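# Place loaded white housing upright on belt behind rail

## Task

Find the white housing that already has its circuit board and motor installed, and stand it upright on the dark belt strip that runs right behind the white rail. The board and motor must still be seated in it at the end, and neither gripper may be holding it when you finish.

## Robot and tools

Robot: two six-joint arms, left_arm and right_arm, each ending in a parallel two-finger gripper with a fisheye wrist camera (cam_left_wrist, cam_right_wrist, both 504x504 pixels). The names left and right refer to the arms, not to image sides.

Frames: every reported position uses one scene frame. Its origin lies on the table surface midway between the arms, +z is up, +x points out across the table, and left_arm sits on the +y side. Arm bases: left_arm at (-0.005, +0.338, 0) m with quat_wxyz (+0.998, 0, 0, +0.060); right_arm at (-0.045, -0.239, 0) m with quat_wxyz (+1.000, 0, 0, +0.016). The fingers extend along the gripper's +z axis and close along its y axis. The reported end_effector_position is the spot between the finger pads, roughly 1 cm short of the fingertips. The printed hand position can be off from the real one, more so when the arm is stretched far.

Tool execute_actions, argument actions: a list holding one item or nothing. Empty list: just report the current state. An action item is {"rows": [...], "steps": n} with n from 1 to 15 (default 15); each step lasts 1/30 s. Every row is used for one step, and the final row repeats if there are fewer rows than steps. A wait item is {"steps": n} alone, n up to 300; it returns once n steps have elapsed since the previous result, and your reply time is counted in that. Optional pictures (true/false) chooses whether camera images come back; by default they do. A refused call moves nothing.

Each row is exactly 14 numbers covering both arms even if only one moves: left_arm waist, shoulder, elbow, wrist pitch, wrist yaw, wrist roll, opening, then the same seven for right_arm. The six joint values are absolute target angles in radians, in the same form as the Joint positions line, not offsets. Stated ranges per arm: waist -2.618 to 3.054, shoulder 0.000 to 3.142, elbow 0.000 to 3.142, wrist pitch -1.571 to 1.571, wrist yaw -1.571 to 1.571, wrist roll -2.094 to 2.094. True ends may differ by up to 0.036 rad either way. A target more than 0.036 rad outside a range, and farther out than the joint currently is, makes the call refused. Targets beyond the real end are clipped to it, and a "joint sent to its limit" line appears (possibly referring to an earlier, still running action); absence of that line does not prove there is more room. Opening is an absolute value from -1 (closed) to +1 (fully open, 0.094 m pad gap).

Motion limits: each step the sent target stays within a lead of the measured angle: 0.202 rad waist, 0.258 shoulder, 0.238 elbow, 0.573 wrist pitch, 0.522 wrist yaw and roll. If the targets would move the gripper more than 70 mm from where it is, all joints are scaled back toward the measured angles. Far targets therefore take several actions. Between calls the arms keep heading for the last row sent until everything has nearly stopped or a step was HELD; after that only a new action moves them further. Fingers already in motion finish moving.

Result lines: the state line gives each gripper's end_effector_position (m) and end_effector_quat_wxyz. Joint positions and Joint velocities list each arm's joints (rad, rad/s) then the pad gap (m, m/s). grip_measured is the finger opening on the same -1..1 scale you command; each gripper may read off by about 1 mm consistently. Joint torques follow the joint order without the gripper; they include offsets, scale errors, friction and noise, and are never zero. "joint command not followed" means a clearance check altered or blocked targets on some steps; the rest of the row still ran. HELD marks steps where your row was partly or wholly not sent. MOTOR HOT warns from 75 °C; at 90 °C that arm halts for 10 s (then that threshold is off for 5 minutes); at 100 °C the arm and gripper go limp and drop. These halts show as OVER-TEMPERATURE FAULT lines. Holding loads heats motors, even while you think.

Gripping: fingers go to where grip_measured would equal your command (except near ±1). To keep hold, command roughly 0.03 below the current grip_measured for a firm grip, less of a gap for a gentler one. Pad force tops out around 50 to 62 N, lower on some grippers and on parts under about 2 mm thick; first contact can spike higher.

zoom_image: camera (cam_left_wrist or cam_right_wrist) and region [x0, y0, x1, y1] in image pixels from the top-left, at most 504 by 504; returns a sharper crop of the latest image. Intrinsics (fisheye, OpenCV): cam_left_wrist fx=fy=302.69, cx=251.069, cy=255.199; cam_right_wrist fx=fy=301.252, cx=251.067, cy=249.898; both D=[0.1,0,0,0], theta_max 61.639 degrees.

read_manual: optional section "licences"; returns URDF licence texts and moves nothing.

finished_scene: scene = number of the current scene; ends it irreversibly, grades it and gives the next task. Replying with no tool call also ends things.

Avoid: knocking or placing anything off the table (immediate failure), arms colliding or pushing on each other, drops, slips, slams and hard shoves. Brief external tugs on held parts or pushes on loose items may occur. Release the housing before ending, and make sure it stays upright with its parts in place. The wrist camera mounts add bulk near the gripper that is not in the URDF.

Each tool is called after ">>>" by a JSON object that holds its "name" and its "arguments".

## Session

>>> {"name": "execute_actions", "arguments": {"actions": []}}

Scene clock: 0.00 s of 4240.00 s.
left_arm: end_effector_position=(+0.3093, +0.4494, +0.1484) grip_measured=+1.000 end_effector_quat_wxyz=(+0.254, -0.332, +0.841, +0.344) | right_arm: end_effector_position=(+0.3495, -0.1067, +0.1792) grip_measured=+1.000 end_effector_quat_wxyz=(+0.363, +0.327, +0.863, +0.125)
Joint positions: left_arm=[-0.2    1.565  1.115 -0.908 -0.865 -0.734  0.094] | right_arm=[ 0.434  1.506  1.168 -0.508  0.345  1.058  0.094]
Joint velocities: left_arm=[ 0.002 -0.012 -0.022  0.022  0.007 -0.037  0.   ] | right_arm=[-0.012 -0.007 -0.007 -0.037 -0.022 -0.022  0.   ]
Joint torques (N m, as the arm reports them, + toward a larger angle): no reading

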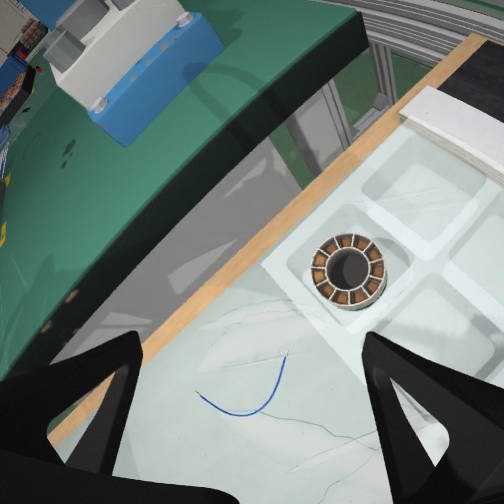

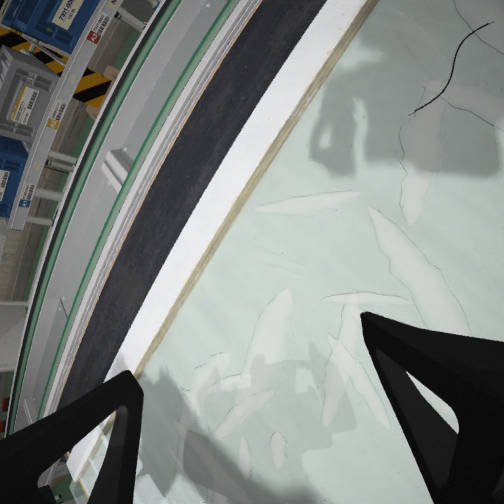

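>>> {"name": "execute_actions", "arguments": {"actions": [{"rows":[[-0.3,1.2,1.3,-1.2,0,0,1,0.2,1.2,1.3,-1.2,0,0,1]]}], "pictures": false}}

>>> {"name": "execute_actions", "arguments": {"actions": [{"steps":40}]}}

Scene clock: 4.50 s of 4240.00 s.
left_arm: end_effector_position=(+0.2736, +0.3008, +0.2340) grip_measured=+1.000 end_effector_quat_wxyz=(+0.257, +0.051, +0.965, +0.001) | right_arm: end_effector_position=(+0.2329, -0.1754, +0.2342) grip_measured=+1.000 end_effector_quat_wxyz=(+0.259, -0.058, +0.964, +0.033)
Joint positions: left_arm=[-0.294  1.189  1.298 -1.164 -0.063 -0.052  0.094] | right_arm=[ 0.205  1.192  1.295 -1.146  0.026  0.11   0.094]
Joint velocities: left_arm=[-0.012  0.09   0.007 -0.183  0.388  0.33   0.   ] | right_arm=[-0.002  0.012 -0.017 -0.33  -0.168 -0.74   0.   ]
Joint torques (N m, as the arm reports them, + toward a larger angle): left_arm=[-0.44 -2.29  6.72  1.1   0.    0.05] | right_arm=[-0.44 -2.92  7.76  1.13  0.   -0.02]
Steps of this call (steps 1 to 90: nothing new was sent; then 1.00 s passed at rest; steps 91 to 105: all 15 steps of this action). Readings (joint positions):
91: left_arm=[-0.204 1.553 1.126 -0.930 -0.816 -0.684] | right_arm=[0.421 1.497 1.177 -0.544 0.308 1.013]
92: left_arm=[-0.215 1.527 1.139 -0.967 -0.744 -0.618] | right_arm=[0.394 1.476 1.187 -0.610 0.263 0.954]
94: left_arm=[-0.249 1.439 1.176 -1.022 -0.606 -0.486] | right_arm=[0.320 1.408 1.206 -0.735 0.204 0.839]
98: left_arm=[-0.289 1.244 1.263 -1.097 -0.292 -0.230] | right_arm=[0.213 1.252 1.267 -0.970 0.107 0.501]
105: the state above

Scene clock: 5.83 s of 4240.00 s.
left_arm: end_effector_position=(+0.2677, +0.2917, +0.2300) grip_measured=+1.000 end_effector_quat_wxyz=(+0.241, +0.081, +0.967, -0.019) | right_arm: end_effector_position=(+0.2229, -0.1739, +0.2290) grip_measured=+1.000 end_effector_quat_wxyz=(+0.239, -0.111, +0.964, +0.027)
Joint positions: left_arm=[-0.294  1.193  1.298 -1.187 -0.007 -0.006  0.094] | right_arm=[ 0.205  1.192  1.295 -1.189  0.005  0.006  0.094]
Joint velocities: left_arm=[-0.022  0.007 -0.002 -0.022  0.037 -0.022  0.   ] | right_arm=[-0.002 -0.002  0.002  0.066 -0.037 -0.066  0.   ]
Joint torques (N m, as the arm reports them, + toward a larger angle): left_arm=[-0.6  -2.31  6.72  1.    0.07  0.05] | right_arm=[-0.4  -2.75  7.59  0.94 -0.06 -0.02]
Steps of this call (steps 1 to 30: the robot went on to your last target; steps 31 to 40: nothing new was sent). Readings (joint positions):
1: left_arm=[-0.294 1.192 1.298 -1.169 -0.051 -0.042] | right_arm=[0.205 1.192 1.295 -1.156 0.022 0.089]
2: left_arm=[-0.294 1.193 1.298 -1.173 -0.042 -0.035] | right_arm=[0.205 1.192 1.295 -1.164 0.018 0.072]
4: left_arm=[-0.294 1.193 1.298 -1.179 -0.028 -0.024] | right_arm=[0.205 1.192 1.295 -1.174 0.013 0.048]
8: left_arm=[-0.294 1.193 1.298 -1.183 -0.015 -0.013] | right_arm=[0.205 1.192 1.295 -1.184 0.008 0.023]
40: the state above
All arms were judged still, so your last target was given up. Only a new action makes them travel on or press farther. Fingers that are still opening or closing keep moving.

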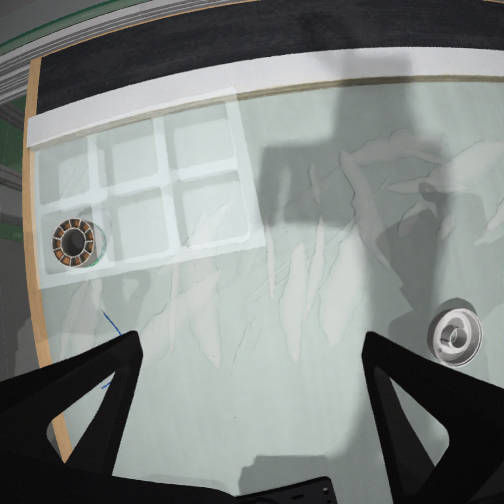

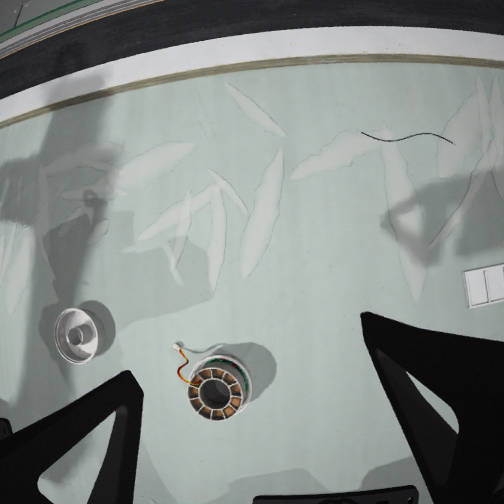

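>>> {"name": "execute_actions", "arguments": {"actions": [{"rows":[[0.3,1.2,1.5,-1.57,0,0,1,0.3,1.007,0.593,-0.386,0,0,1]]}], "pictures": false}}

>>> {"name": "execute_actions", "arguments": {"actions": [{"steps":30}]}}

Scene clock: 13.53 s of 4240.00 s.
left_arm: end_effector_position=(+0.1960, +0.4292, +0.2516) grip_measured=+1.000 end_effector_quat_wxyz=(+0.147, -0.206, +0.967, +0.035) | right_arm: end_effector_position=(+0.2222, -0.1482, +0.0968) grip_measured=+1.000 end_effector_quat_wxyz=(+0.326, -0.150, +0.932, +0.054)
Joint positions: left_arm=[ 0.297  1.209  1.479 -1.537 -0.008 -0.002  0.094] | right_arm=[ 0.292  1.012  0.566 -0.451  0.001  0.005  0.094]
Joint velocities: left_arm=[ 0.017  0.012  0.012 -0.095  0.022 -0.007  0.   ] | right_arm=[ 0.007 -0.002 -0.007  0.374 -0.037  0.095  0.   ]
Joint torques (N m, as the arm reports them, + toward a larger angle): left_arm=[ 0.28 -3.    7.21  0.72  0.04  0.02] | right_arm=[ 0.8  -3.05 10.29  1.29 -0.03 -0.01]
joint sent to its limit (left arm) — the command would take joint 4 (wrist pitch) past its lower limit, so that joint was sent only as far as its limit.
Steps of this call (steps 1 to 90: nothing new was sent; then 4.20 s passed at rest; steps 91 to 105: all 15 steps of this action). Readings (joint positions):
91: left_arm=[-0.270 1.200 1.323 -1.232 0.007 -0.003] | right_arm=[0.216 1.165 1.252 -1.109 0.010 0.006]
92: left_arm=[-0.210 1.213 1.369 -1.305 0.013 -0.002] | right_arm=[0.242 1.116 1.166 -0.976 0.011 0.006]
94: left_arm=[-0.061 1.215 1.440 -1.384 0.009 -0.002] | right_arm=[0.283 1.035 1.004 -0.765 0.004 0.005]
98: left_arm=[0.227 1.209 1.479 -1.467 -0.001 -0.002] | right_arm=[0.292 1.006 0.701 -0.508 0.001 0.005]
105: the state above

Scene clock: 14.53 s of 4240.00 s.
left_arm: end_effector_position=(+0.1930, +0.4276, +0.2505) grip_measured=+1.000 end_effector_quat_wxyz=(+0.140, -0.206, +0.968, +0.033) | right_arm: end_effector_position=(+0.2323, -0.1448, +0.1058) grip_measured=+1.000 end_effector_quat_wxyz=(+0.352, -0.148, +0.922, +0.058)
Joint positions: left_arm=[ 0.297  1.209  1.479 -1.551 -0.007 -0.002  0.094] | right_arm=[ 0.292  1.012  0.566 -0.395  0.001  0.005  0.094]
Joint velocities: left_arm=[ 0.002  0.007 -0.022  0.007  0.051 -0.037  0.   ] | right_arm=[-0.002  0.007 -0.002  0.037  0.051 -0.051  0.   ]
Joint torques (N m, as the arm reports them, + toward a larger angle): left_arm=[ 0.24 -3.03  7.35  0.68  0.08  0.01] | right_arm=[ 0.8  -3.08 10.48  1.45 -0.03 -0.02]
joint sent to its limit (left arm) — the command would take joint 4 (wrist pitch) past its lower limit, so that joint was sent only as far as its limit.
Steps of this call (steps 1 to 30: the robot went on to your last target). Readings (joint positions):
1: left_arm=[0.297 1.209 1.479 -1.540 -0.008 -0.002] | right_arm=[0.292 1.012 0.566 -0.438 0.001 0.005]
2: left_arm=[0.297 1.209 1.479 -1.542 -0.007 -0.002] | right_arm=[0.292 1.012 0.566 -0.427 0.001 0.005]
4: left_arm=[0.297 1.209 1.479 -1.546 -0.007 -0.002] | right_arm=[0.292 1.012 0.566 -0.414 0.001 0.005]
8: left_arm=[0.297 1.209 1.479 -1.549 -0.007 -0.002] | right_arm=[0.292 1.012 0.566 -0.401 0.001 0.005]
30: the state above
All arms were judged still, so your last target was given up. Only a new action makes them travel on or press farther. Fingers that are still opening or closing keep moving.

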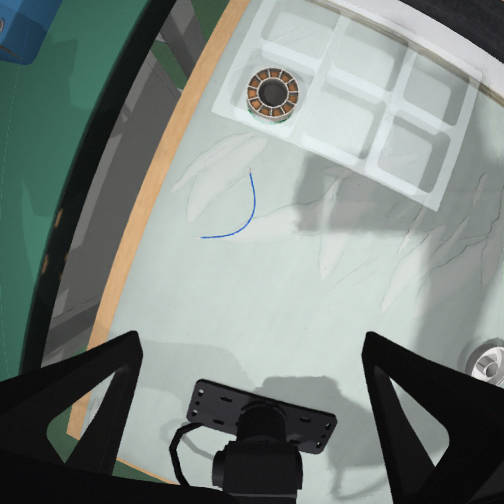

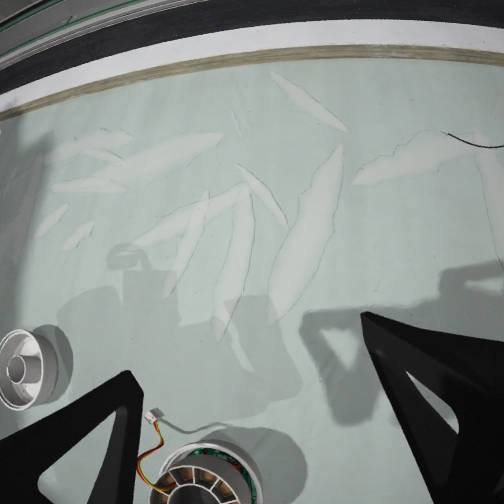

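>>> {"name": "execute_actions", "arguments": {"actions": [{"rows":[[-0.12,2.3,2.3,-0.9,0,0,1,0.4,1.2,1.2,-1.5,0,0,1]]}], "pictures": false}}

>>> {"name": "execute_actions", "arguments": {"actions": [{"steps":30}]}}

Scene clock: 20.53 s of 4240.00 s.
left_arm: end_effector_position=(+0.4685, +0.3575, +0.2885) grip_measured=+1.000 end_effector_quat_wxyz=(+0.343, -0.020, +0.939, +0.010) | right_arm: end_effector_position=(+0.1416, -0.1531, +0.1774) grip_measured=+1.000 end_effector_quat_wxyz=(+0.069, -0.208, +0.976, +0.015)
Joint positions: left_arm=[-0.083  1.816  2.001 -1.056 -0.008 -0.002  0.094] | right_arm=[ 0.393  1.203  1.197 -1.423 -0.001  0.004  0.094]
Joint velocities: left_arm=[-0.408  1.863  1.8    0.784  0.022  0.022  0.   ] | right_arm=[-0.017 -0.022  0.002 -0.447 -0.081 -0.022  0.   ]
Joint torques (N m, as the arm reports them, + toward a larger angle): left_arm=[ 0.   -6.53  7.47  1.59  0.04  0.03] | right_arm=[ 0.75 -3.41  7.1   0.53 -0.02 -0.01]
Steps of this call (steps 1 to 90: nothing new was sent; then 2.50 s passed at rest; steps 91 to 105: all 15 steps of this action). Readings (joint positions):
91: left_arm=[0.286 1.219 1.488 -1.543 -0.011 -0.002] | right_arm=[0.306 1.036 0.605 -0.479 0.008 0.005]
92: left_arm=[0.261 1.241 1.513 -1.517 -0.012 -0.002] | right_arm=[0.336 1.091 0.680 -0.607 0.009 0.005]
94: left_arm=[0.207 1.303 1.569 -1.433 -0.012 -0.002] | right_arm=[0.381 1.184 0.832 -0.823 0.002 0.005]
98: left_arm=[0.093 1.454 1.687 -1.271 -0.012 -0.002] | right_arm=[0.393 1.215 1.110 -1.190 -0.001 0.004]
105: the state above

Scene clock: 21.53 s of 4240.00 s.
left_arm: end_effector_position=(+0.5859, +0.3409, +0.1636) grip_measured=+1.000 end_effector_quat_wxyz=(+0.310, -0.003, +0.951, +0.002) | right_arm: end_effector_position=(+0.1266, -0.1599, +0.1757) grip_measured=+1.000 end_effector_quat_wxyz=(+0.036, -0.209, +0.977, +0.008)
Joint positions: left_arm=[-0.117  2.308  2.268 -0.901 -0.004 -0.002  0.094] | right_arm=[ 0.393  1.203  1.197 -1.49  -0.001  0.004  0.094]
Joint velocities: left_arm=[-0.012  0.002 -0.002 -0.051 -0.007  0.007  0.   ] | right_arm=[-0.007 -0.002  0.002  0.081 -0.022 -0.007  0.   ]
Joint torques (N m, as the arm reports them, + toward a larger angle): left_arm=[ -0.28 -12.64   9.31   1.4    0.02   0.02] | right_arm=[ 0.74 -3.36  6.95  0.26 -0.01 -0.01]
Steps of this call (steps 1 to 30: the robot went on to your last target). Readings (joint positions):
1: left_arm=[-0.095 1.884 2.066 -1.030 -0.007 -0.002] | right_arm=[0.393 1.203 1.197 -1.439 -0.001 0.004]
2: left_arm=[-0.104 1.956 2.136 -1.005 -0.006 -0.002] | right_arm=[0.393 1.203 1.197 -1.451 -0.001 0.004]
4: left_arm=[-0.115 2.083 2.228 -0.942 -0.004 -0.002] | right_arm=[0.393 1.203 1.197 -1.467 -0.001 0.004]
8: left_arm=[-0.117 2.275 2.268 -0.895 -0.004 -0.002] | right_arm=[0.393 1.203 1.197 -1.482 -0.001 0.004]
30: the state above

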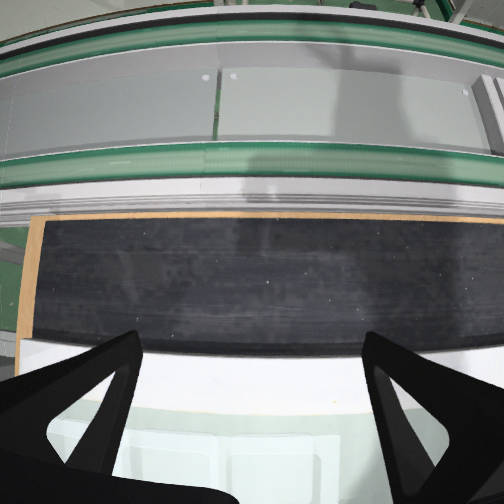

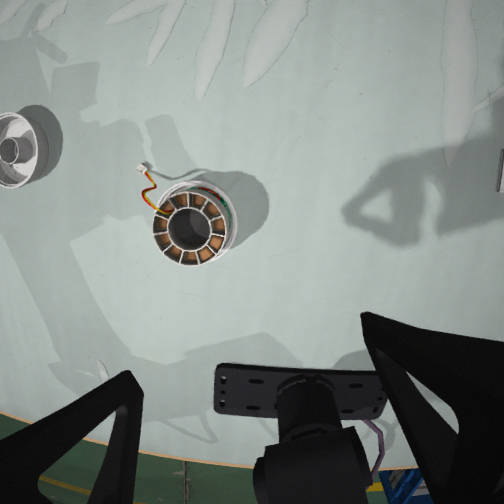

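>>> {"name": "execute_actions", "arguments": {"actions": [{"rows":[[-1.38,1.68,1.05,-0.05,0,0,1,-1.2,1.0,1.0,-1.0,0,0,1]]}], "pictures": false}}

>>> {"name": "execute_actions", "arguments": {"actions": [{"steps":45}]}}

Scene clock: 26.97 s of 4240.00 s.
left_arm: end_effector_position=(+0.5302, +0.1299, +0.3062) grip_measured=+1.000 end_effector_quat_wxyz=(+0.542, +0.152, +0.821, -0.099) | right_arm: end_effector_position=(+0.1655, -0.3868, +0.1877) grip_measured=+1.000 end_effector_quat_wxyz=(+0.258, +0.294, +0.917, -0.080)
Joint positions: left_arm=[-0.495  1.861  1.749 -0.292 -0.01  -0.002  0.094] | right_arm=[-0.652  1.022  1.006 -1.008 -0.004  0.002  0.094]
Joint velocities: left_arm=[-1.077 -1.175 -1.233  0.989  0.022  0.022  0.   ] | right_arm=[-2.078 -0.007 -0.002  0.11   0.007 -0.007  0.   ]
Joint torques (N m, as the arm reports them, + toward a larger angle): left_arm=[ -1.2  -10.61   5.96   1.7    0.03   0.  ] | right_arm=[-0.22 -4.49  6.97  1.04  0.06 -0.02]
Steps of this call (steps 1 to 15: the robot went on to your last target; steps 16 to 90: nothing new was sent; then 1.93 s passed at rest; steps 91 to 105: all 15 steps of this action). Readings (joint positions):
91: left_arm=[-0.123 2.295 2.246 -0.869 -0.006 -0.002] | right_arm=[0.365 1.177 1.163 -1.427 -0.013 0.003]
92: left_arm=[-0.131 2.274 2.206 -0.823 -0.009 -0.002] | right_arm=[0.298 1.125 1.096 -1.319 -0.016 0.003]
94: left_arm=[-0.163 2.225 2.134 -0.737 -0.011 -0.002] | right_arm=[0.149 1.050 1.020 -1.215 -0.011 0.003]
98: left_arm=[-0.264 2.111 2.001 -0.557 -0.011 -0.002] | right_arm=[-0.143 1.022 1.006 -1.090 -0.007 0.002]
105: the state above

Scene clock: 28.47 s of 4240.00 s.
left_arm: end_effector_position=(+0.1378, -0.1171, +0.1283) grip_measured=+1.000 end_effector_quat_wxyz=(+0.344, +0.535, +0.728, -0.256) | right_arm: end_effector_position=(+0.0586, -0.4770, +0.1893) grip_measured=+1.000 end_effector_quat_wxyz=(+0.230, +0.529, +0.803, -0.153)
Joint positions: left_arm=[-1.386  1.688  1.059 -0.056  0.006 -0.002  0.094] | right_arm=[-1.193  1.022  1.006 -0.996  0.005  0.002  0.094]
Joint velocities: left_arm=[ 0.002 -0.002 -0.012 -0.066 -0.007 -0.007  0.   ] | right_arm=[-0.007 -0.012  0.007  0.007  0.022  0.037  0.   ]
Joint torques (N m, as the arm reports them, + toward a larger angle): left_arm=[ 0.47 -8.04  6.33  1.81 -0.06  0.05] | right_arm=[-0.58 -4.27  6.99  1.11 -0.06  0.01]
Steps of this call (steps 1 to 45: the robot went on to your last target). Readings (joint positions):
1: left_arm=[-0.535 1.820 1.705 -0.257 -0.010 -0.002] | right_arm=[-0.725 1.022 1.006 -1.005 -0.004 0.002]
2: left_arm=[-0.580 1.782 1.659 -0.222 -0.010 -0.002] | right_arm=[-0.798 1.022 1.006 -1.002 -0.003 0.002]
4: left_arm=[-0.677 1.721 1.573 -0.162 -0.009 -0.002] | right_arm=[-0.944 1.022 1.006 -0.999 -0.003 0.002]
8: left_arm=[-0.860 1.685 1.429 -0.091 -0.004 -0.002] | right_arm=[-1.176 1.022 1.006 -0.996 0.008 0.002]
45: the state above
All arms were judged still, so your last target was given up. Only a new action makes them travel on or press farther. Fingers that are still opening or closing keep moving.

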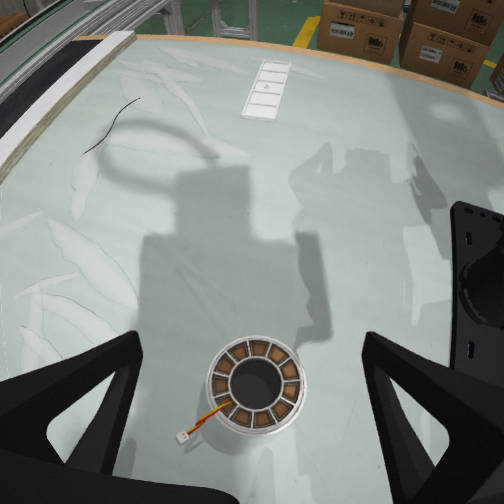

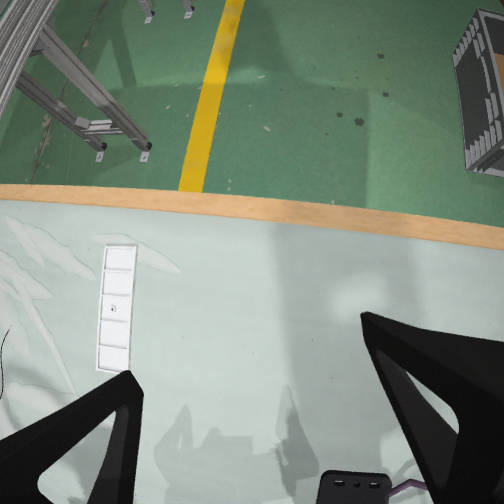

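>>> {"name": "execute_actions", "arguments": {"actions": [{"rows":[[-1.385,1.75,1.03,-0.08,0,0,1,-1.2,1.0,1.0,-1.0,0,0,1],[-1.385,1.75,1.03,-0.08,0,0,1,-1.2,1.0,1.0,-1.0,0,0,1],[-1.385,1.8,1.03,-0.08,0,0,1,-1.2,1.0,1.0,-1.0,0,0,1],[-1.385,1.8,1.03,-0.08,0,0,1,-1.2,1.0,1.0,-1.0,0,0,1],[-1.385,1.85,1.02,-0.06,0,0,1,-1.2,1.0,1.0,-1.0,0,0,1]]}]}}

Scene clock: 33.13 s of 4240.00 s.
left_arm: end_effector_position=(+0.1321, -0.0989, +0.0336) grip_measured=+1.000 end_effector_quat_wxyz=(+0.261, +0.559, +0.762, -0.196) | right_arm: end_effector_position=(+0.0586, -0.4770, +0.1893) grip_measured=+1.000 end_effector_quat_wxyz=(+0.230, +0.529, +0.803, -0.153)
Joint positions: left_arm=[-1.386  1.863  1.023 -0.066  0.006 -0.002  0.094] | right_arm=[-1.193  1.022  1.006 -0.996  0.005  0.002  0.094]
Joint velocities: left_arm=[-0.002  0.002 -0.007 -0.007 -0.037  0.11   0.   ] | right_arm=[ 0.027 -0.007  0.002 -0.007 -0.022 -0.007  0.   ]
Joint torques (N m, as the arm reports them, + toward a larger angle): left_arm=[ 0.05 -9.1   6.11  1.46 -0.03  0.01] | right_arm=[-0.58 -4.27  6.98  1.11 -0.07  0.01]
Steps of this call (steps 1 to 90: nothing new was sent; then 1.17 s passed at rest; steps 91 to 105: all 15 steps of this action). Readings (joint positions):
91: left_arm=[-1.386 1.692 1.059 -0.055 0.006 -0.002] | right_arm=[-1.193 1.022 1.006 -0.996 0.005 0.002]
92: left_arm=[-1.386 1.700 1.059 -0.052 0.006 -0.002] | right_arm=[-1.193 1.022 1.006 -0.996 0.005 0.002]
94: left_arm=[-1.386 1.737 1.059 -0.048 0.006 -0.002] | right_arm=[-1.193 1.022 1.006 -0.996 0.005 0.002]
98: left_arm=[-1.386 1.839 1.046 -0.047 0.006 -0.002] | right_arm=[-1.193 1.022 1.006 -0.996 0.005 0.002]
105: the state above

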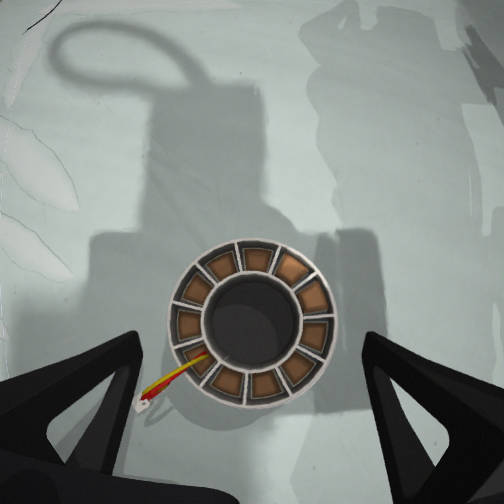

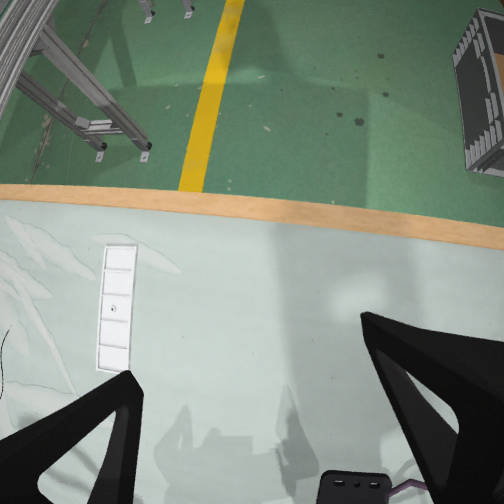

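>>> {"name": "execute_actions", "arguments": {"actions": [{"rows":[[-1.385,1.89,1.07,-0.04,0,0,1,-1.2,1.0,1.0,-1.0,0,0,1],[-1.385,1.89,1.09,-0.04,0,0,1,-1.2,1.0,1.0,-1.0,0,0,1],[-1.385,1.92,1.09,-0.02,0,0,1,-1.2,1.0,1.0,-1.0,0,0,1],[-1.385,1.945,1.09,-0.02,0,0,1,-1.2,1.0,1.0,-1.0,0,0,1]]}]}}

>>> {"name": "execute_actions", "arguments": {"actions": [{"rows":[[-1.385,1.945,1.09,-0.02,0,0,0.3,-1.2,1.0,1.0,-1.0,0,0,1]]}]}}

Scene clock: 38.93 s of 4240.00 s.
left_arm: end_effector_position=(+0.1367, -0.1131, +0.0200) grip_measured=+1.000 end_effector_quat_wxyz=(+0.264, +0.559, +0.761, -0.197) | right_arm: end_effector_position=(+0.0587, -0.4770, +0.1893) grip_measured=+1.000 end_effector_quat_wxyz=(+0.230, +0.529, +0.803, -0.153)
Joint positions: left_arm=[-1.386  1.941  1.064 -0.023  0.005 -0.001  0.094] | right_arm=[-1.193  1.022  1.006 -0.996  0.005  0.002  0.094]
Joint velocities: left_arm=[-0.007  0.002  0.027 -0.037 -0.022 -0.037  0.   ] | right_arm=[ 0.002  0.002 -0.017 -0.037  0.037 -0.022  0.   ]
Joint torques (N m, as the arm reports them, + toward a larger angle): left_arm=[ 0.07 -8.47  8.06  1.48 -0.07  0.02] | right_arm=[-0.57 -4.26  6.98  1.11 -0.06  0.01]
Steps of this call (steps 1 to 15: the robot went on to your last target; steps 16 to 90: nothing new was sent; then 2.30 s passed at rest; steps 91 to 105: all 15 steps of this action). Readings (joint positions):
91: left_arm=[-1.386 1.865 1.024 -0.063 0.006 -0.002] | right_arm=[-1.193 1.022 1.006 -0.996 0.005 0.002]
92: left_arm=[-1.386 1.869 1.030 -0.063 0.006 -0.002] | right_arm=[-1.193 1.022 1.006 -0.996 0.005 0.002]
94: left_arm=[-1.386 1.892 1.049 -0.050 0.006 -0.002] | right_arm=[-1.193 1.022 1.006 -0.996 0.005 0.002]
98: left_arm=[-1.386 1.934 1.064 -0.027 0.006 -0.002] | right_arm=[-1.193 1.022 1.006 -0.996 0.005 0.002]
105: the state above

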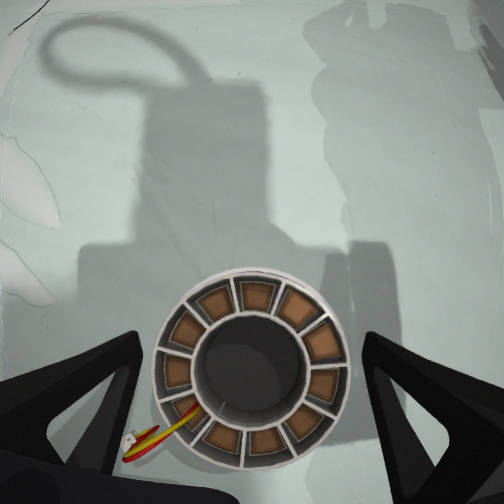

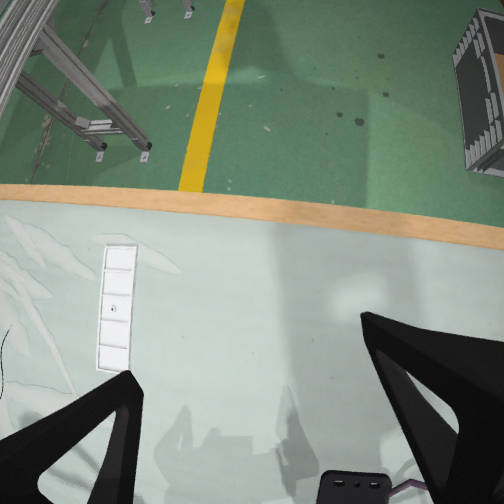

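Scene clock: 39.43 s of 4240.00 s.
left_arm: end_effector_position=(+0.1368, -0.1132, +0.0201) grip_measured=+0.419 end_effector_quat_wxyz=(+0.264, +0.559, +0.761, -0.197) | right_arm: end_effector_position=(+0.0587, -0.4770, +0.1893) grip_measured=+1.000 end_effector_quat_wxyz=(+0.230, +0.529, +0.803, -0.153)
Joint positions: left_arm=[-1.386  1.941  1.064 -0.023  0.005 -0.001  0.067] | right_arm=[-1.193  1.022  1.006 -0.996  0.005  0.002  0.094]
Joint velocities: left_arm=[-0.002 -0.002 -0.017 -0.022  0.022 -0.037 -0.   ] | right_arm=[-0.012 -0.017  0.012  0.051  0.007 -0.007  0.   ]
Joint torques (N m, as the arm reports them, + toward a larger angle): left_arm=[ 0.03 -8.42  8.1   1.51 -0.07 -0.01] | right_arm=[-0.57 -4.26  6.99  1.11 -0.06  0.01]
Steps of this call (steps 1 to 15: all 15 steps of this action). Readings (joint positions):
1: left_arm=[-1.386 1.941 1.064 -0.023 0.005 -0.001] | right_arm=[-1.193 1.022 1.006 -0.996 0.005 0.002]
2: left_arm=[-1.386 1.941 1.064 -0.023 0.005 -0.001] | right_arm=[-1.193 1.022 1.006 -0.996 0.005 0.002]
4: left_arm=[-1.386 1.941 1.064 -0.023 0.005 -0.001] | right_arm=[-1.193 1.022 1.006 -0.996 0.005 0.002]
8: left_arm=[-1.386 1.941 1.064 -0.023 0.005 -0.001] | right_arm=[-1.193 1.022 1.006 -0.996 0.005 0.002]
15: the state above

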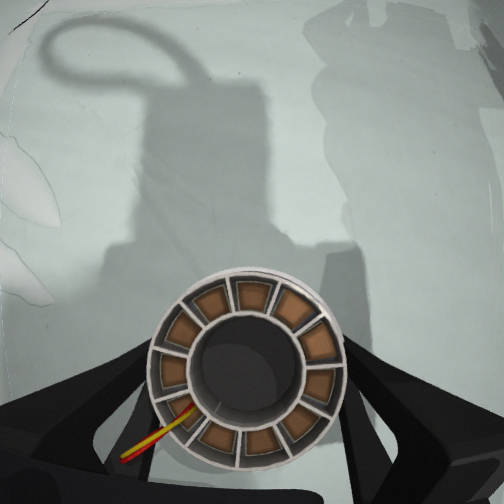

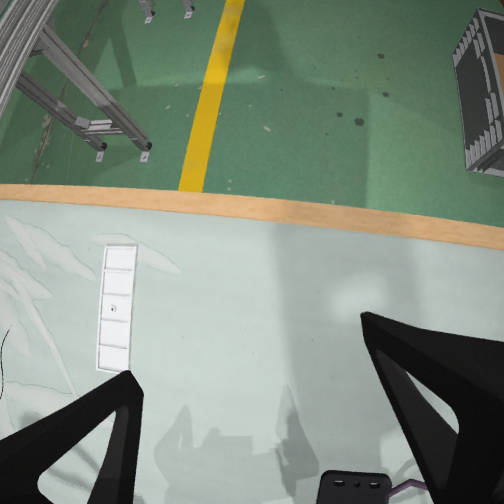

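>>> {"name": "execute_actions", "arguments": {"actions": [{"rows":[[-1.385,1.945,1.13,-0.06,0,0,0.36,-1.2,1,1,-1,0,0,1],[-1.385,1.945,1.17,-0.1,0,0,0.36,-1.2,1,1,-1,0,0,1],[-1.385,1.945,1.21,-0.14,0,0,0.36,-1.2,1,1,-1,0,0,1],[-1.385,1.945,1.25,-0.18,0,0,0.36,-1.2,1,1,-1,0,0,1],[-1.385,1.945,1.29,-0.22,0,0,0.36,-1.2,1,1,-1,0,0,1],[-1.385,1.945,1.33,-0.26,0,0,0.36,-1.2,1,1,-1,0,0,1],[-1.385,1.945,1.37,-0.3,0,0,0.36,-1.2,1,1,-1,0,0,1],[-1.385,1.945,1.41,-0.34,0,0,0.36,-1.2,1,1,-1,0,0,1],[-1.385,1.945,1.45,-0.38,0,0,0.36,-1.2,1,1,-1,0,0,1],[-1.385,1.945,1.49,-0.42,0,0,0.36,-1.2,1,1,-1,0,0,1]]}], "pictures": false}}

>>> {"name": "execute_actions", "arguments": {"actions": [{"rows":[[-0.12,1.945,1.49,-0.42,0,0,0.36,-1.2,1,1,-1,0,0,1]]}], "pictures": false}}

>>> {"name": "execute_actions", "arguments": {"actions": [{"steps":25}], "pictures": false}}

>>> {"name": "execute_actions", "arguments": {"actions": [{"rows":[[-0.12,2.0,1.57,-0.45,0,0,0.36,-1.2,1,1,-1,0,0,1],[-0.12,2.05,1.65,-0.48,0,0,0.36,-1.2,1,1,-1,0,0,1],[-0.12,2.1,1.73,-0.51,0,0,0.36,-1.2,1,1,-1,0,0,1],[-0.12,2.1,1.73,-0.51,0,0,0.36,-1.2,1,1,-1,0,0,1],[-0.12,2.15,1.81,-0.54,0,0,0.36,-1.2,1,1,-1,0,0,1],[-0.12,2.2,1.89,-0.57,0,0,0.36,-1.2,1,1,-1,0,0,1],[-0.12,2.25,1.97,-0.6,0,0,0.36,-1.2,1,1,-1,0,0,1],[-0.12,2.25,1.97,-0.6,0,0,0.36,-1.2,1,1,-1,0,0,1],[-0.12,2.3,2.05,-0.63,0,0,0.36,-1.2,1,1,-1,0,0,1],[-0.12,2.35,2.13,-0.66,0,0,0.36,-1.2,1,1,-1,0,0,1],[-0.12,2.4,2.21,-0.69,0,0,0.36,-1.2,1,1,-1,0,0,1],[-0.12,2.45,2.29,-0.71,0,0,0.36,-1.2,1,1,-1,0,0,1],[-0.12,2.5,2.37,-0.73,0,0,0.36,-1.2,1,1,-1,0,0,1],[-0.12,2.54,2.43,-0.75,0,0,0.36,-1.2,1,1,-1,0,0,1],[-0.12,2.58,2.48,-0.76,0,0,0.36,-1.2,1,1,-1,0,0,1]]}], "pictures": false}}

>>> {"name": "execute_actions", "arguments": {"actions": [{"steps":15}]}}

Scene clock: 60.53 s of 4240.00 s.
left_arm: end_effector_position=(+0.1546, -0.1698, +0.1233) grip_measured=+0.419 end_effector_quat_wxyz=(+0.294, +0.551, +0.750, -0.219) | right_arm: end_effector_position=(+0.0587, -0.4770, +0.1893) grip_measured=+1.000 end_effector_quat_wxyz=(+0.230, +0.529, +0.803, -0.153)
Joint positions: left_arm=[-1.386  1.948  1.472 -0.343  0.005 -0.001  0.067] | right_arm=[-1.193  1.022  1.006 -0.996  0.005  0.002  0.094]
Joint velocities: left_arm=[ 0.002 -0.042  0.017 -0.256 -0.007  0.022  0.001] | right_arm=[-0.007 -0.007 -0.002  0.051 -0.007  0.007  0.   ]
Joint torques (N m, as the arm reports them, + toward a larger angle): left_arm=[-0.01 -9.82  8.45  1.12 -0.07  0.02] | right_arm=[-0.58 -4.26  6.98  1.11 -0.06  0.01]
Steps of this call (steps 1 to 15: the robot went on to your last target; steps 16 to 90: nothing new was sent; then 17.60 s passed at rest; steps 91 to 105: all 15 steps of this action). Readings (joint positions):
91: left_arm=[-1.386 1.941 1.068 -0.029 0.005 -0.001] | right_arm=[-1.193 1.022 1.006 -0.996 0.005 0.002]
92: left_arm=[-1.386 1.943 1.081 -0.048 0.005 -0.001] | right_arm=[-1.193 1.022 1.006 -0.996 0.005 0.002]
94: left_arm=[-1.386 1.952 1.133 -0.105 0.005 -0.001] | right_arm=[-1.193 1.022 1.006 -0.996 0.005 0.002]
98: left_arm=[-1.386 1.961 1.291 -0.230 0.005 -0.001] | right_arm=[-1.193 1.022 1.006 -0.996 0.005 0.002]
105: the state above

Scene clock: 61.03 s of 4240.00 s.
left_arm: end_effector_position=(+0.4157, +0.0305, +0.1120) grip_measured=+0.419 end_effector_quat_wxyz=(+0.319, +0.292, +0.895, -0.110) | right_arm: end_effector_position=(+0.0587, -0.4770, +0.1893) grip_measured=+1.000 end_effector_quat_wxyz=(+0.230, +0.529, +0.803, -0.153)
Joint positions: left_arm=[-0.748  1.951  1.472 -0.403  0.013 -0.001  0.067] | right_arm=[-1.193  1.022  1.006 -0.996  0.005  0.002  0.094]
Joint velocities: left_arm=[ 1.443 -0.007  0.002 -0.022 -0.022 -0.066 -0.   ] | right_arm=[-0.002  0.002  0.012  0.007 -0.007 -0.037  0.   ]
Joint torques (N m, as the arm reports them, + toward a larger angle): left_arm=[ 0.63 -9.97  8.    1.38 -0.09  0.03] | right_arm=[-0.57 -4.27  6.98  1.11 -0.06  0.02]
Steps of this call (steps 1 to 15: all 15 steps of this action). Readings (joint positions):
1: left_arm=[-1.375 1.948 1.472 -0.351 0.011 -0.001] | right_arm=[-1.193 1.022 1.006 -0.996 0.005 0.002]
2: left_arm=[-1.357 1.948 1.472 -0.361 0.021 -0.001] | right_arm=[-1.193 1.022 1.006 -0.996 0.005 0.002]
4: left_arm=[-1.290 1.951 1.472 -0.381 0.024 -0.001] | right_arm=[-1.193 1.022 1.006 -0.996 0.005 0.002]
8: left_arm=[-1.105 1.951 1.472 -0.397 0.021 -0.001] | right_arm=[-1.193 1.022 1.006 -0.996 0.005 0.002]
15: the state above

Scene clock: 61.87 s of 4240.00 s.
left_arm: end_effector_position=(+0.5116, +0.3376, +0.1085) grip_measured=+0.419 end_effector_quat_wxyz=(+0.327, +0.001, +0.945, +0.001) | right_arm: end_effector_position=(+0.0587, -0.4770, +0.1893) grip_measured=+1.000 end_effector_quat_wxyz=(+0.230, +0.529, +0.803, -0.153)
Joint positions: left_arm=[-0.123  1.951  1.472 -0.425 -0.003 -0.001  0.067] | right_arm=[-1.193  1.022  1.006 -0.996  0.005  0.002  0.094]
Joint velocities: left_arm=[ 0.002 -0.002  0.012  0.051  0.007 -0.051 -0.001] | right_arm=[ 0.012  0.007 -0.007 -0.081  0.037  0.007  0.   ]
Joint torques (N m, as the arm reports them, + toward a larger angle): left_arm=[  0.13 -10.06   8.32   1.5    0.03   0.  ] | right_arm=[-0.57 -4.28  6.98  1.11 -0.07  0.01]
Steps of this call (steps 1 to 25: the robot went on to your last target). Readings (joint positions):
1: left_arm=[-0.696 1.951 1.472 -0.403 0.012 -0.001] | right_arm=[-1.193 1.022 1.006 -0.996 0.005 0.002]
2: left_arm=[-0.644 1.951 1.472 -0.403 0.011 -0.001] | right_arm=[-1.193 1.022 1.006 -0.996 0.005 0.002]
4: left_arm=[-0.540 1.951 1.472 -0.403 0.009 -0.001] | right_arm=[-1.193 1.022 1.006 -0.996 0.005 0.002]
8: left_arm=[-0.332 1.951 1.472 -0.404 0.006 -0.001] | right_arm=[-1.193 1.022 1.006 -0.996 0.005 0.002]
25: the state above

Scene clock: 62.37 s of 4240.00 s.
left_arm: end_effector_position=(+0.6451, +0.3372, +0.1101) grip_measured=+0.419 end_effector_quat_wxyz=(+0.358, +0.000, +0.934, +0.001) | right_arm: end_effector_position=(+0.0587, -0.4770, +0.1893) grip_measured=+1.000 end_effector_quat_wxyz=(+0.230, +0.529, +0.803, -0.153)
Joint positions: left_arm=[-0.123  2.507  2.345 -0.677 -0.003 -0.001  0.067] | right_arm=[-1.193  1.022  1.006 -0.996  0.005  0.002  0.094]
Joint velocities: left_arm=[-0.027  1.219  1.907 -0.286 -0.051 -0.081 -0.001] | right_arm=[ 0.012 -0.012  0.002 -0.11  -0.022  0.051  0.   ]
Joint torques (N m, as the arm reports them, + toward a larger angle): left_arm=[  0.11 -13.71   8.49   1.3    0.01   0.01] | right_arm=[-0.58 -4.26  6.98  1.12 -0.06  0.01]
Steps of this call (steps 1 to 15: all 15 steps of this action). Readings (joint positions):
1: left_arm=[-0.123 1.958 1.482 -0.436 -0.003 -0.001] | right_arm=[-1.193 1.022 1.006 -0.996 0.005 0.002]
2: left_arm=[-0.123 1.977 1.515 -0.459 -0.003 -0.001] | right_arm=[-1.193 1.022 1.006 -0.996 0.005 0.002]
4: left_arm=[-0.123 2.049 1.625 -0.492 -0.003 -0.001] | right_arm=[-1.193 1.022 1.006 -0.996 0.005 0.002]
8: left_arm=[-0.123 2.209 1.868 -0.542 -0.003 -0.001] | right_arm=[-1.193 1.022 1.006 -0.996 0.005 0.002]
15: the state above

Scene clock: 62.87 s of 4240.00 s.
left_arm: end_effector_position=(+0.6405, +0.3372, +0.0758) grip_measured=+0.419 end_effector_quat_wxyz=(+0.315, +0.001, +0.949, +0.001) | right_arm: end_effector_position=(+0.0587, -0.4770, +0.1893) grip_measured=+1.000 end_effector_quat_wxyz=(+0.230, +0.529, +0.803, -0.153)
Joint positions: left_arm=[-0.123  2.595  2.432 -0.766 -0.003 -0.001  0.067] | right_arm=[-1.193  1.022  1.006 -0.996  0.005  0.002  0.094]
Joint velocities: left_arm=[-0.002 -0.007  0.012 -0.051  0.007 -0.022  0.   ] | right_arm=[ 0.002  0.017 -0.017 -0.037 -0.007  0.007  0.   ]
Joint torques (N m, as the arm reports them, + toward a larger angle): left_arm=[  0.11 -14.77  10.56   1.5    0.02   0.02] | right_arm=[-0.58 -4.26  6.98  1.11 -0.06  0.01]
Steps of this call (steps 1 to 15: the robot went on to your last target). Readings (joint positions):
1: left_arm=[-0.123 2.541 2.394 -0.683 -0.003 -0.001] | right_arm=[-1.193 1.022 1.006 -0.996 0.005 0.002]
2: left_arm=[-0.123 2.563 2.419 -0.688 -0.003 -0.001] | right_arm=[-1.193 1.022 1.006 -0.996 0.005 0.002]
4: left_arm=[-0.123 2.583 2.432 -0.711 -0.003 -0.001] | right_arm=[-1.193 1.022 1.006 -0.996 0.005 0.002]
8: left_arm=[-0.123 2.595 2.432 -0.754 -0.003 -0.001] | right_arm=[-1.193 1.022 1.006 -0.996 0.005 0.002]
15: the state above

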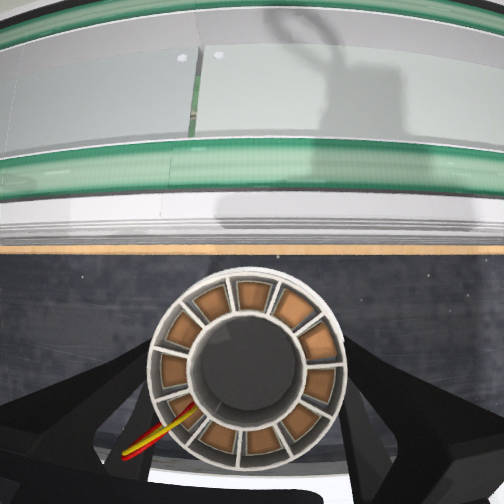

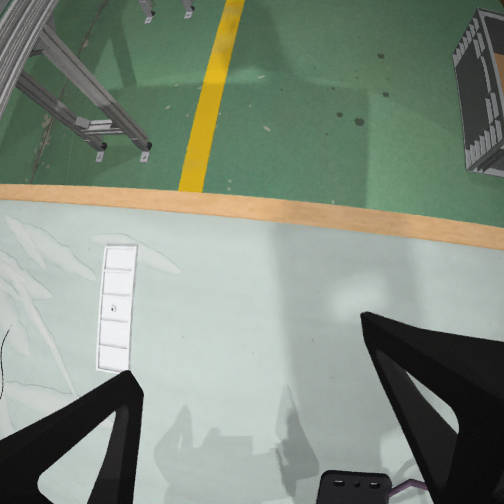

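>>> {"name": "execute_actions", "arguments": {"actions": [{"rows":[[-0.12,2.59,2.43,-0.72,0,0,0.36,-1.2,1,1,-1,0,0,1],[-0.12,2.6,2.41,-0.69,0,0,0.36,-1.2,1,1,-1,0,0,1],[-0.12,2.61,2.39,-0.66,0,0,0.36,-1.2,1,1,-1,0,0,1],[-0.12,2.62,2.37,-0.63,0,0,0.36,-1.2,1,1,-1,0,0,1],[-0.12,2.63,2.35,-0.6,0,0,0.36,-1.2,1,1,-1,0,0,1],[-0.12,2.63,2.34,-0.58,0,0,0.36,-1.2,1,1,-1,0,0,1],[-0.12,2.63,2.33,-0.56,0,0,0.36,-1.2,1,1,-1,0,0,1]]}]}}

Scene clock: 69.23 s of 4240.00 s.
left_arm: end_effector_position=(+0.6507, +0.3371, +0.0288) grip_measured=+0.419 end_effector_quat_wxyz=(+0.323, +0.000, +0.946, +0.001) | right_arm: end_effector_position=(+0.0587, -0.4770, +0.1893) grip_measured=+1.000 end_effector_quat_wxyz=(+0.230, +0.529, +0.803, -0.153)
Joint positions: left_arm=[-0.123  2.647  2.335 -0.601 -0.003 -0.001  0.067] | right_arm=[-1.193  1.022  1.006 -0.996  0.005  0.002  0.094]
Joint velocities: left_arm=[ 0.012 -0.007 -0.012  0.154 -0.037 -0.022 -0.   ] | right_arm=[-0.017  0.002 -0.002  0.081 -0.051  0.007  0.   ]
Joint torques (N m, as the arm reports them, + toward a larger angle): left_arm=[  0.29 -15.24   6.78   1.53   0.04  -0.01] | right_arm=[-0.57 -4.26  6.97  1.11 -0.06  0.02]
Steps of this call (steps 1 to 15: the robot went on to your last target; steps 16 to 90: nothing new was sent; then 2.87 s passed at rest; steps 91 to 105: all 15 steps of this action). Readings (joint positions):
91: left_arm=[-0.123 2.595 2.432 -0.765 -0.003 -0.001] | right_arm=[-1.193 1.022 1.006 -0.996 0.005 0.002]
92: left_arm=[-0.123 2.596 2.432 -0.760 -0.003 -0.001] | right_arm=[-1.193 1.022 1.006 -0.996 0.005 0.002]
94: left_arm=[-0.123 2.597 2.418 -0.725 -0.003 -0.001] | right_arm=[-1.193 1.022 1.006 -0.996 0.005 0.002]
98: left_arm=[-0.123 2.612 2.365 -0.639 -0.003 -0.001] | right_arm=[-1.193 1.022 1.006 -0.996 0.005 0.002]
105: the state above

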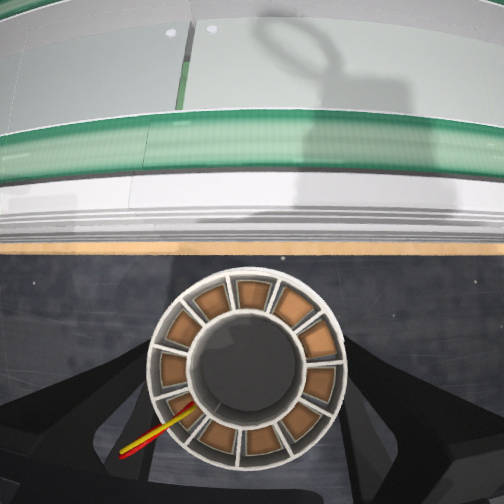

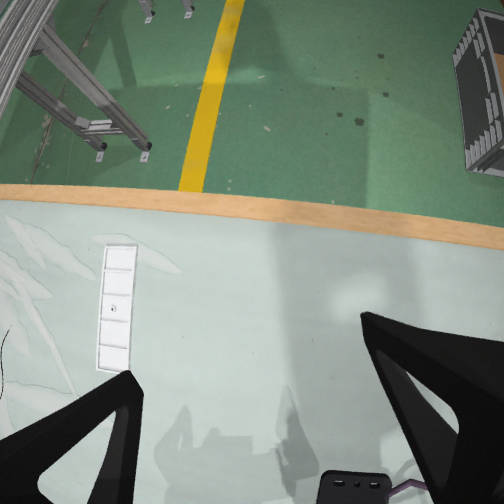

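>>> {"name": "execute_actions", "arguments": {"actions": [{"rows":[[-0.12,2.63,2.31,-0.55,0,0,0.36,-1.2,1,1,-1,0,0,1],[-0.12,2.63,2.3,-0.54,0,0,0.36,-1.2,1,1,-1,0,0,1],[-0.12,2.63,2.285,-0.53,0,0,0.36,-1.2,1,1,-1,0,0,1]]}], "pictures": false}}

>>> {"name": "execute_actions", "arguments": {"actions": [{"rows":[[-0.12,2.63,2.285,-0.53,0,0,1,-1.2,1,1,-1,0,0,1]]}], "pictures": false}}

>>> {"name": "execute_actions", "arguments": {"actions": [{"rows":[[-0.12,2.4,2.285,-0.7,0,0,1,-1.2,1,1,-1,0,0,1]]}]}}

Scene clock: 74.40 s of 4240.00 s.
left_arm: end_effector_position=(+0.6560, +0.3371, +0.0265) grip_measured=+0.419 end_effector_quat_wxyz=(+0.337, +0.000, +0.941, +0.000) | right_arm: end_effector_position=(+0.0587, -0.4770, +0.1893) grip_measured=+1.000 end_effector_quat_wxyz=(+0.230, +0.529, +0.803, -0.153)
Joint positions: left_arm=[-0.123  2.647  2.306 -0.542 -0.002 -0.002  0.067] | right_arm=[-1.193  1.022  1.006 -0.996  0.005  0.002  0.094]
Joint velocities: left_arm=[-0.002  0.002  0.012 -0.066  0.007  0.007  0.001] | right_arm=[-0.017 -0.007  0.007 -0.051  0.007 -0.022  0.   ]
Joint torques (N m, as the arm reports them, + toward a larger angle): left_arm=[  0.27 -15.15   5.57   1.6    0.01   0.02] | right_arm=[-0.58 -4.27  6.98  1.11 -0.06  0.02]
Steps of this call (steps 1 to 30: the robot went on to your last target; steps 31 to 90: nothing new was sent; then 1.67 s passed at rest; steps 91 to 105: all 15 steps of this action). Readings (joint positions):
91: left_arm=[-0.123 2.647 2.335 -0.586 -0.003 -0.001] | right_arm=[-1.193 1.022 1.006 -0.996 0.005 0.002]
92: left_arm=[-0.123 2.647 2.331 -0.582 -0.003 -0.001] | right_arm=[-1.193 1.022 1.006 -0.996 0.005 0.002]
94: left_arm=[-0.123 2.647 2.318 -0.566 -0.003 -0.001] | right_arm=[-1.193 1.022 1.006 -0.996 0.005 0.002]
98: left_arm=[-0.123 2.647 2.308 -0.547 -0.002 -0.002] | right_arm=[-1.193 1.022 1.006 -0.996 0.005 0.002]
105: the state above

Scene clock: 74.90 s of 4240.00 s.
left_arm: end_effector_position=(+0.6570, +0.3371, +0.0273) grip_measured=+1.000 end_effector_quat_wxyz=(+0.340, +0.000, +0.941, +0.000) | right_arm: end_effector_position=(+0.0587, -0.4770, +0.1893) grip_measured=+1.000 end_effector_quat_wxyz=(+0.230, +0.529, +0.803, -0.153)
Joint positions: left_arm=[-0.123  2.647  2.306 -0.537 -0.002 -0.002  0.094] | right_arm=[-1.193  1.022  1.006 -0.996  0.005  0.002  0.094]
Joint velocities: left_arm=[-0.012  0.002  0.007 -0.007 -0.037 -0.095  0.   ] | right_arm=[-0.007 -0.007 -0.002  0.081  0.037 -0.007  0.   ]
Joint torques (N m, as the arm reports them, + toward a larger angle): left_arm=[  0.16 -15.31   5.64   1.56   0.04   0.01] | right_arm=[-0.57 -4.26  6.98  1.11 -0.06  0.01]
Steps of this call (steps 1 to 15: all 15 steps of this action). Readings (joint positions):
1: left_arm=[-0.123 2.647 2.306 -0.541 -0.002 -0.002] | right_arm=[-1.193 1.022 1.006 -0.996 0.005 0.002]
2: left_arm=[-0.123 2.647 2.306 -0.540 -0.002 -0.002] | right_arm=[-1.193 1.022 1.006 -0.996 0.005 0.002]
4: left_arm=[-0.123 2.647 2.306 -0.538 -0.002 -0.002] | right_arm=[-1.193 1.022 1.006 -0.996 0.005 0.002]
8: left_arm=[-0.123 2.647 2.306 -0.537 -0.002 -0.002] | right_arm=[-1.193 1.022 1.006 -0.996 0.005 0.002]
15: the state above

Scene clock: 75.40 s of 4240.00 s.
left_arm: end_effector_position=(+0.6353, +0.3371, +0.1698) grip_measured=+1.000 end_effector_quat_wxyz=(+0.398, +0.000, +0.917, +0.000) | right_arm: end_effector_position=(+0.0587, -0.4770, +0.1893) grip_measured=+1.000 end_effector_quat_wxyz=(+0.230, +0.529, +0.803, -0.153)
Joint positions: left_arm=[-0.123  2.372  2.28  -0.661 -0.002 -0.002  0.094] | right_arm=[-1.193  1.022  1.006 -0.996  0.005  0.002  0.094]
Joint velocities: left_arm=[ 0.007  0.149  0.007 -0.051  0.007 -0.007  0.   ] | right_arm=[ 0.022  0.002  0.002 -0.022  0.051 -0.051  0.   ]
Joint torques (N m, as the arm reports them, + toward a larger angle): left_arm=[  0.3  -11.42   7.57   1.43   0.     0.  ] | right_arm=[-0.58 -4.26  6.98  1.11 -0.06  0.01]
Steps of this call (steps 1 to 15: all 15 steps of this action). Readings (joint positions):
1: left_arm=[-0.123 2.636 2.303 -0.545 -0.002 -0.002] | right_arm=[-1.193 1.022 1.006 -0.996 0.005 0.002]
2: left_arm=[-0.123 2.618 2.291 -0.571 -0.002 -0.002] | right_arm=[-1.193 1.022 1.006 -0.996 0.005 0.002]
4: left_arm=[-0.123 2.570 2.281 -0.617 -0.002 -0.002] | right_arm=[-1.193 1.022 1.006 -0.996 0.005 0.002]
8: left_arm=[-0.123 2.449 2.280 -0.658 -0.002 -0.002] | right_arm=[-1.193 1.022 1.006 -0.996 0.005 0.002]
15: the state above

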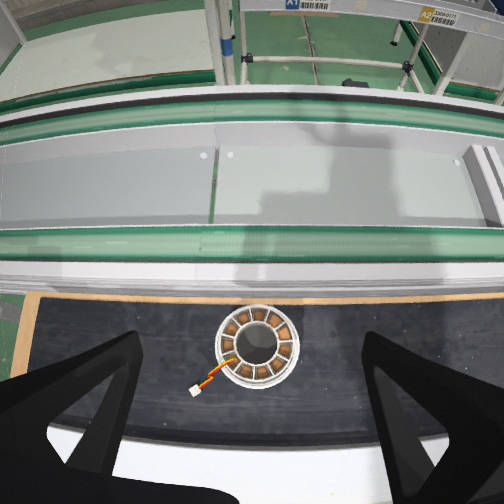

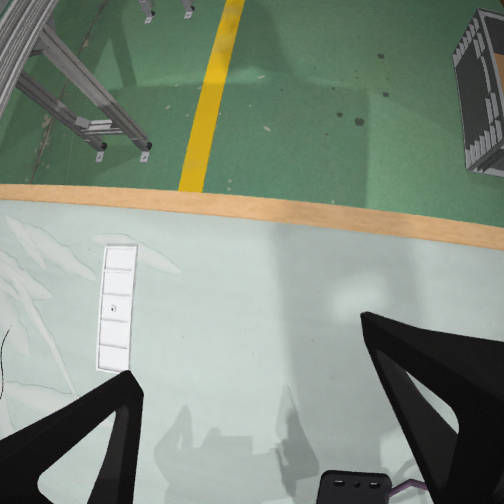

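>>> {"name": "finished_scene", "arguments": {"scene": 1}}

The scene is finished: the task was done.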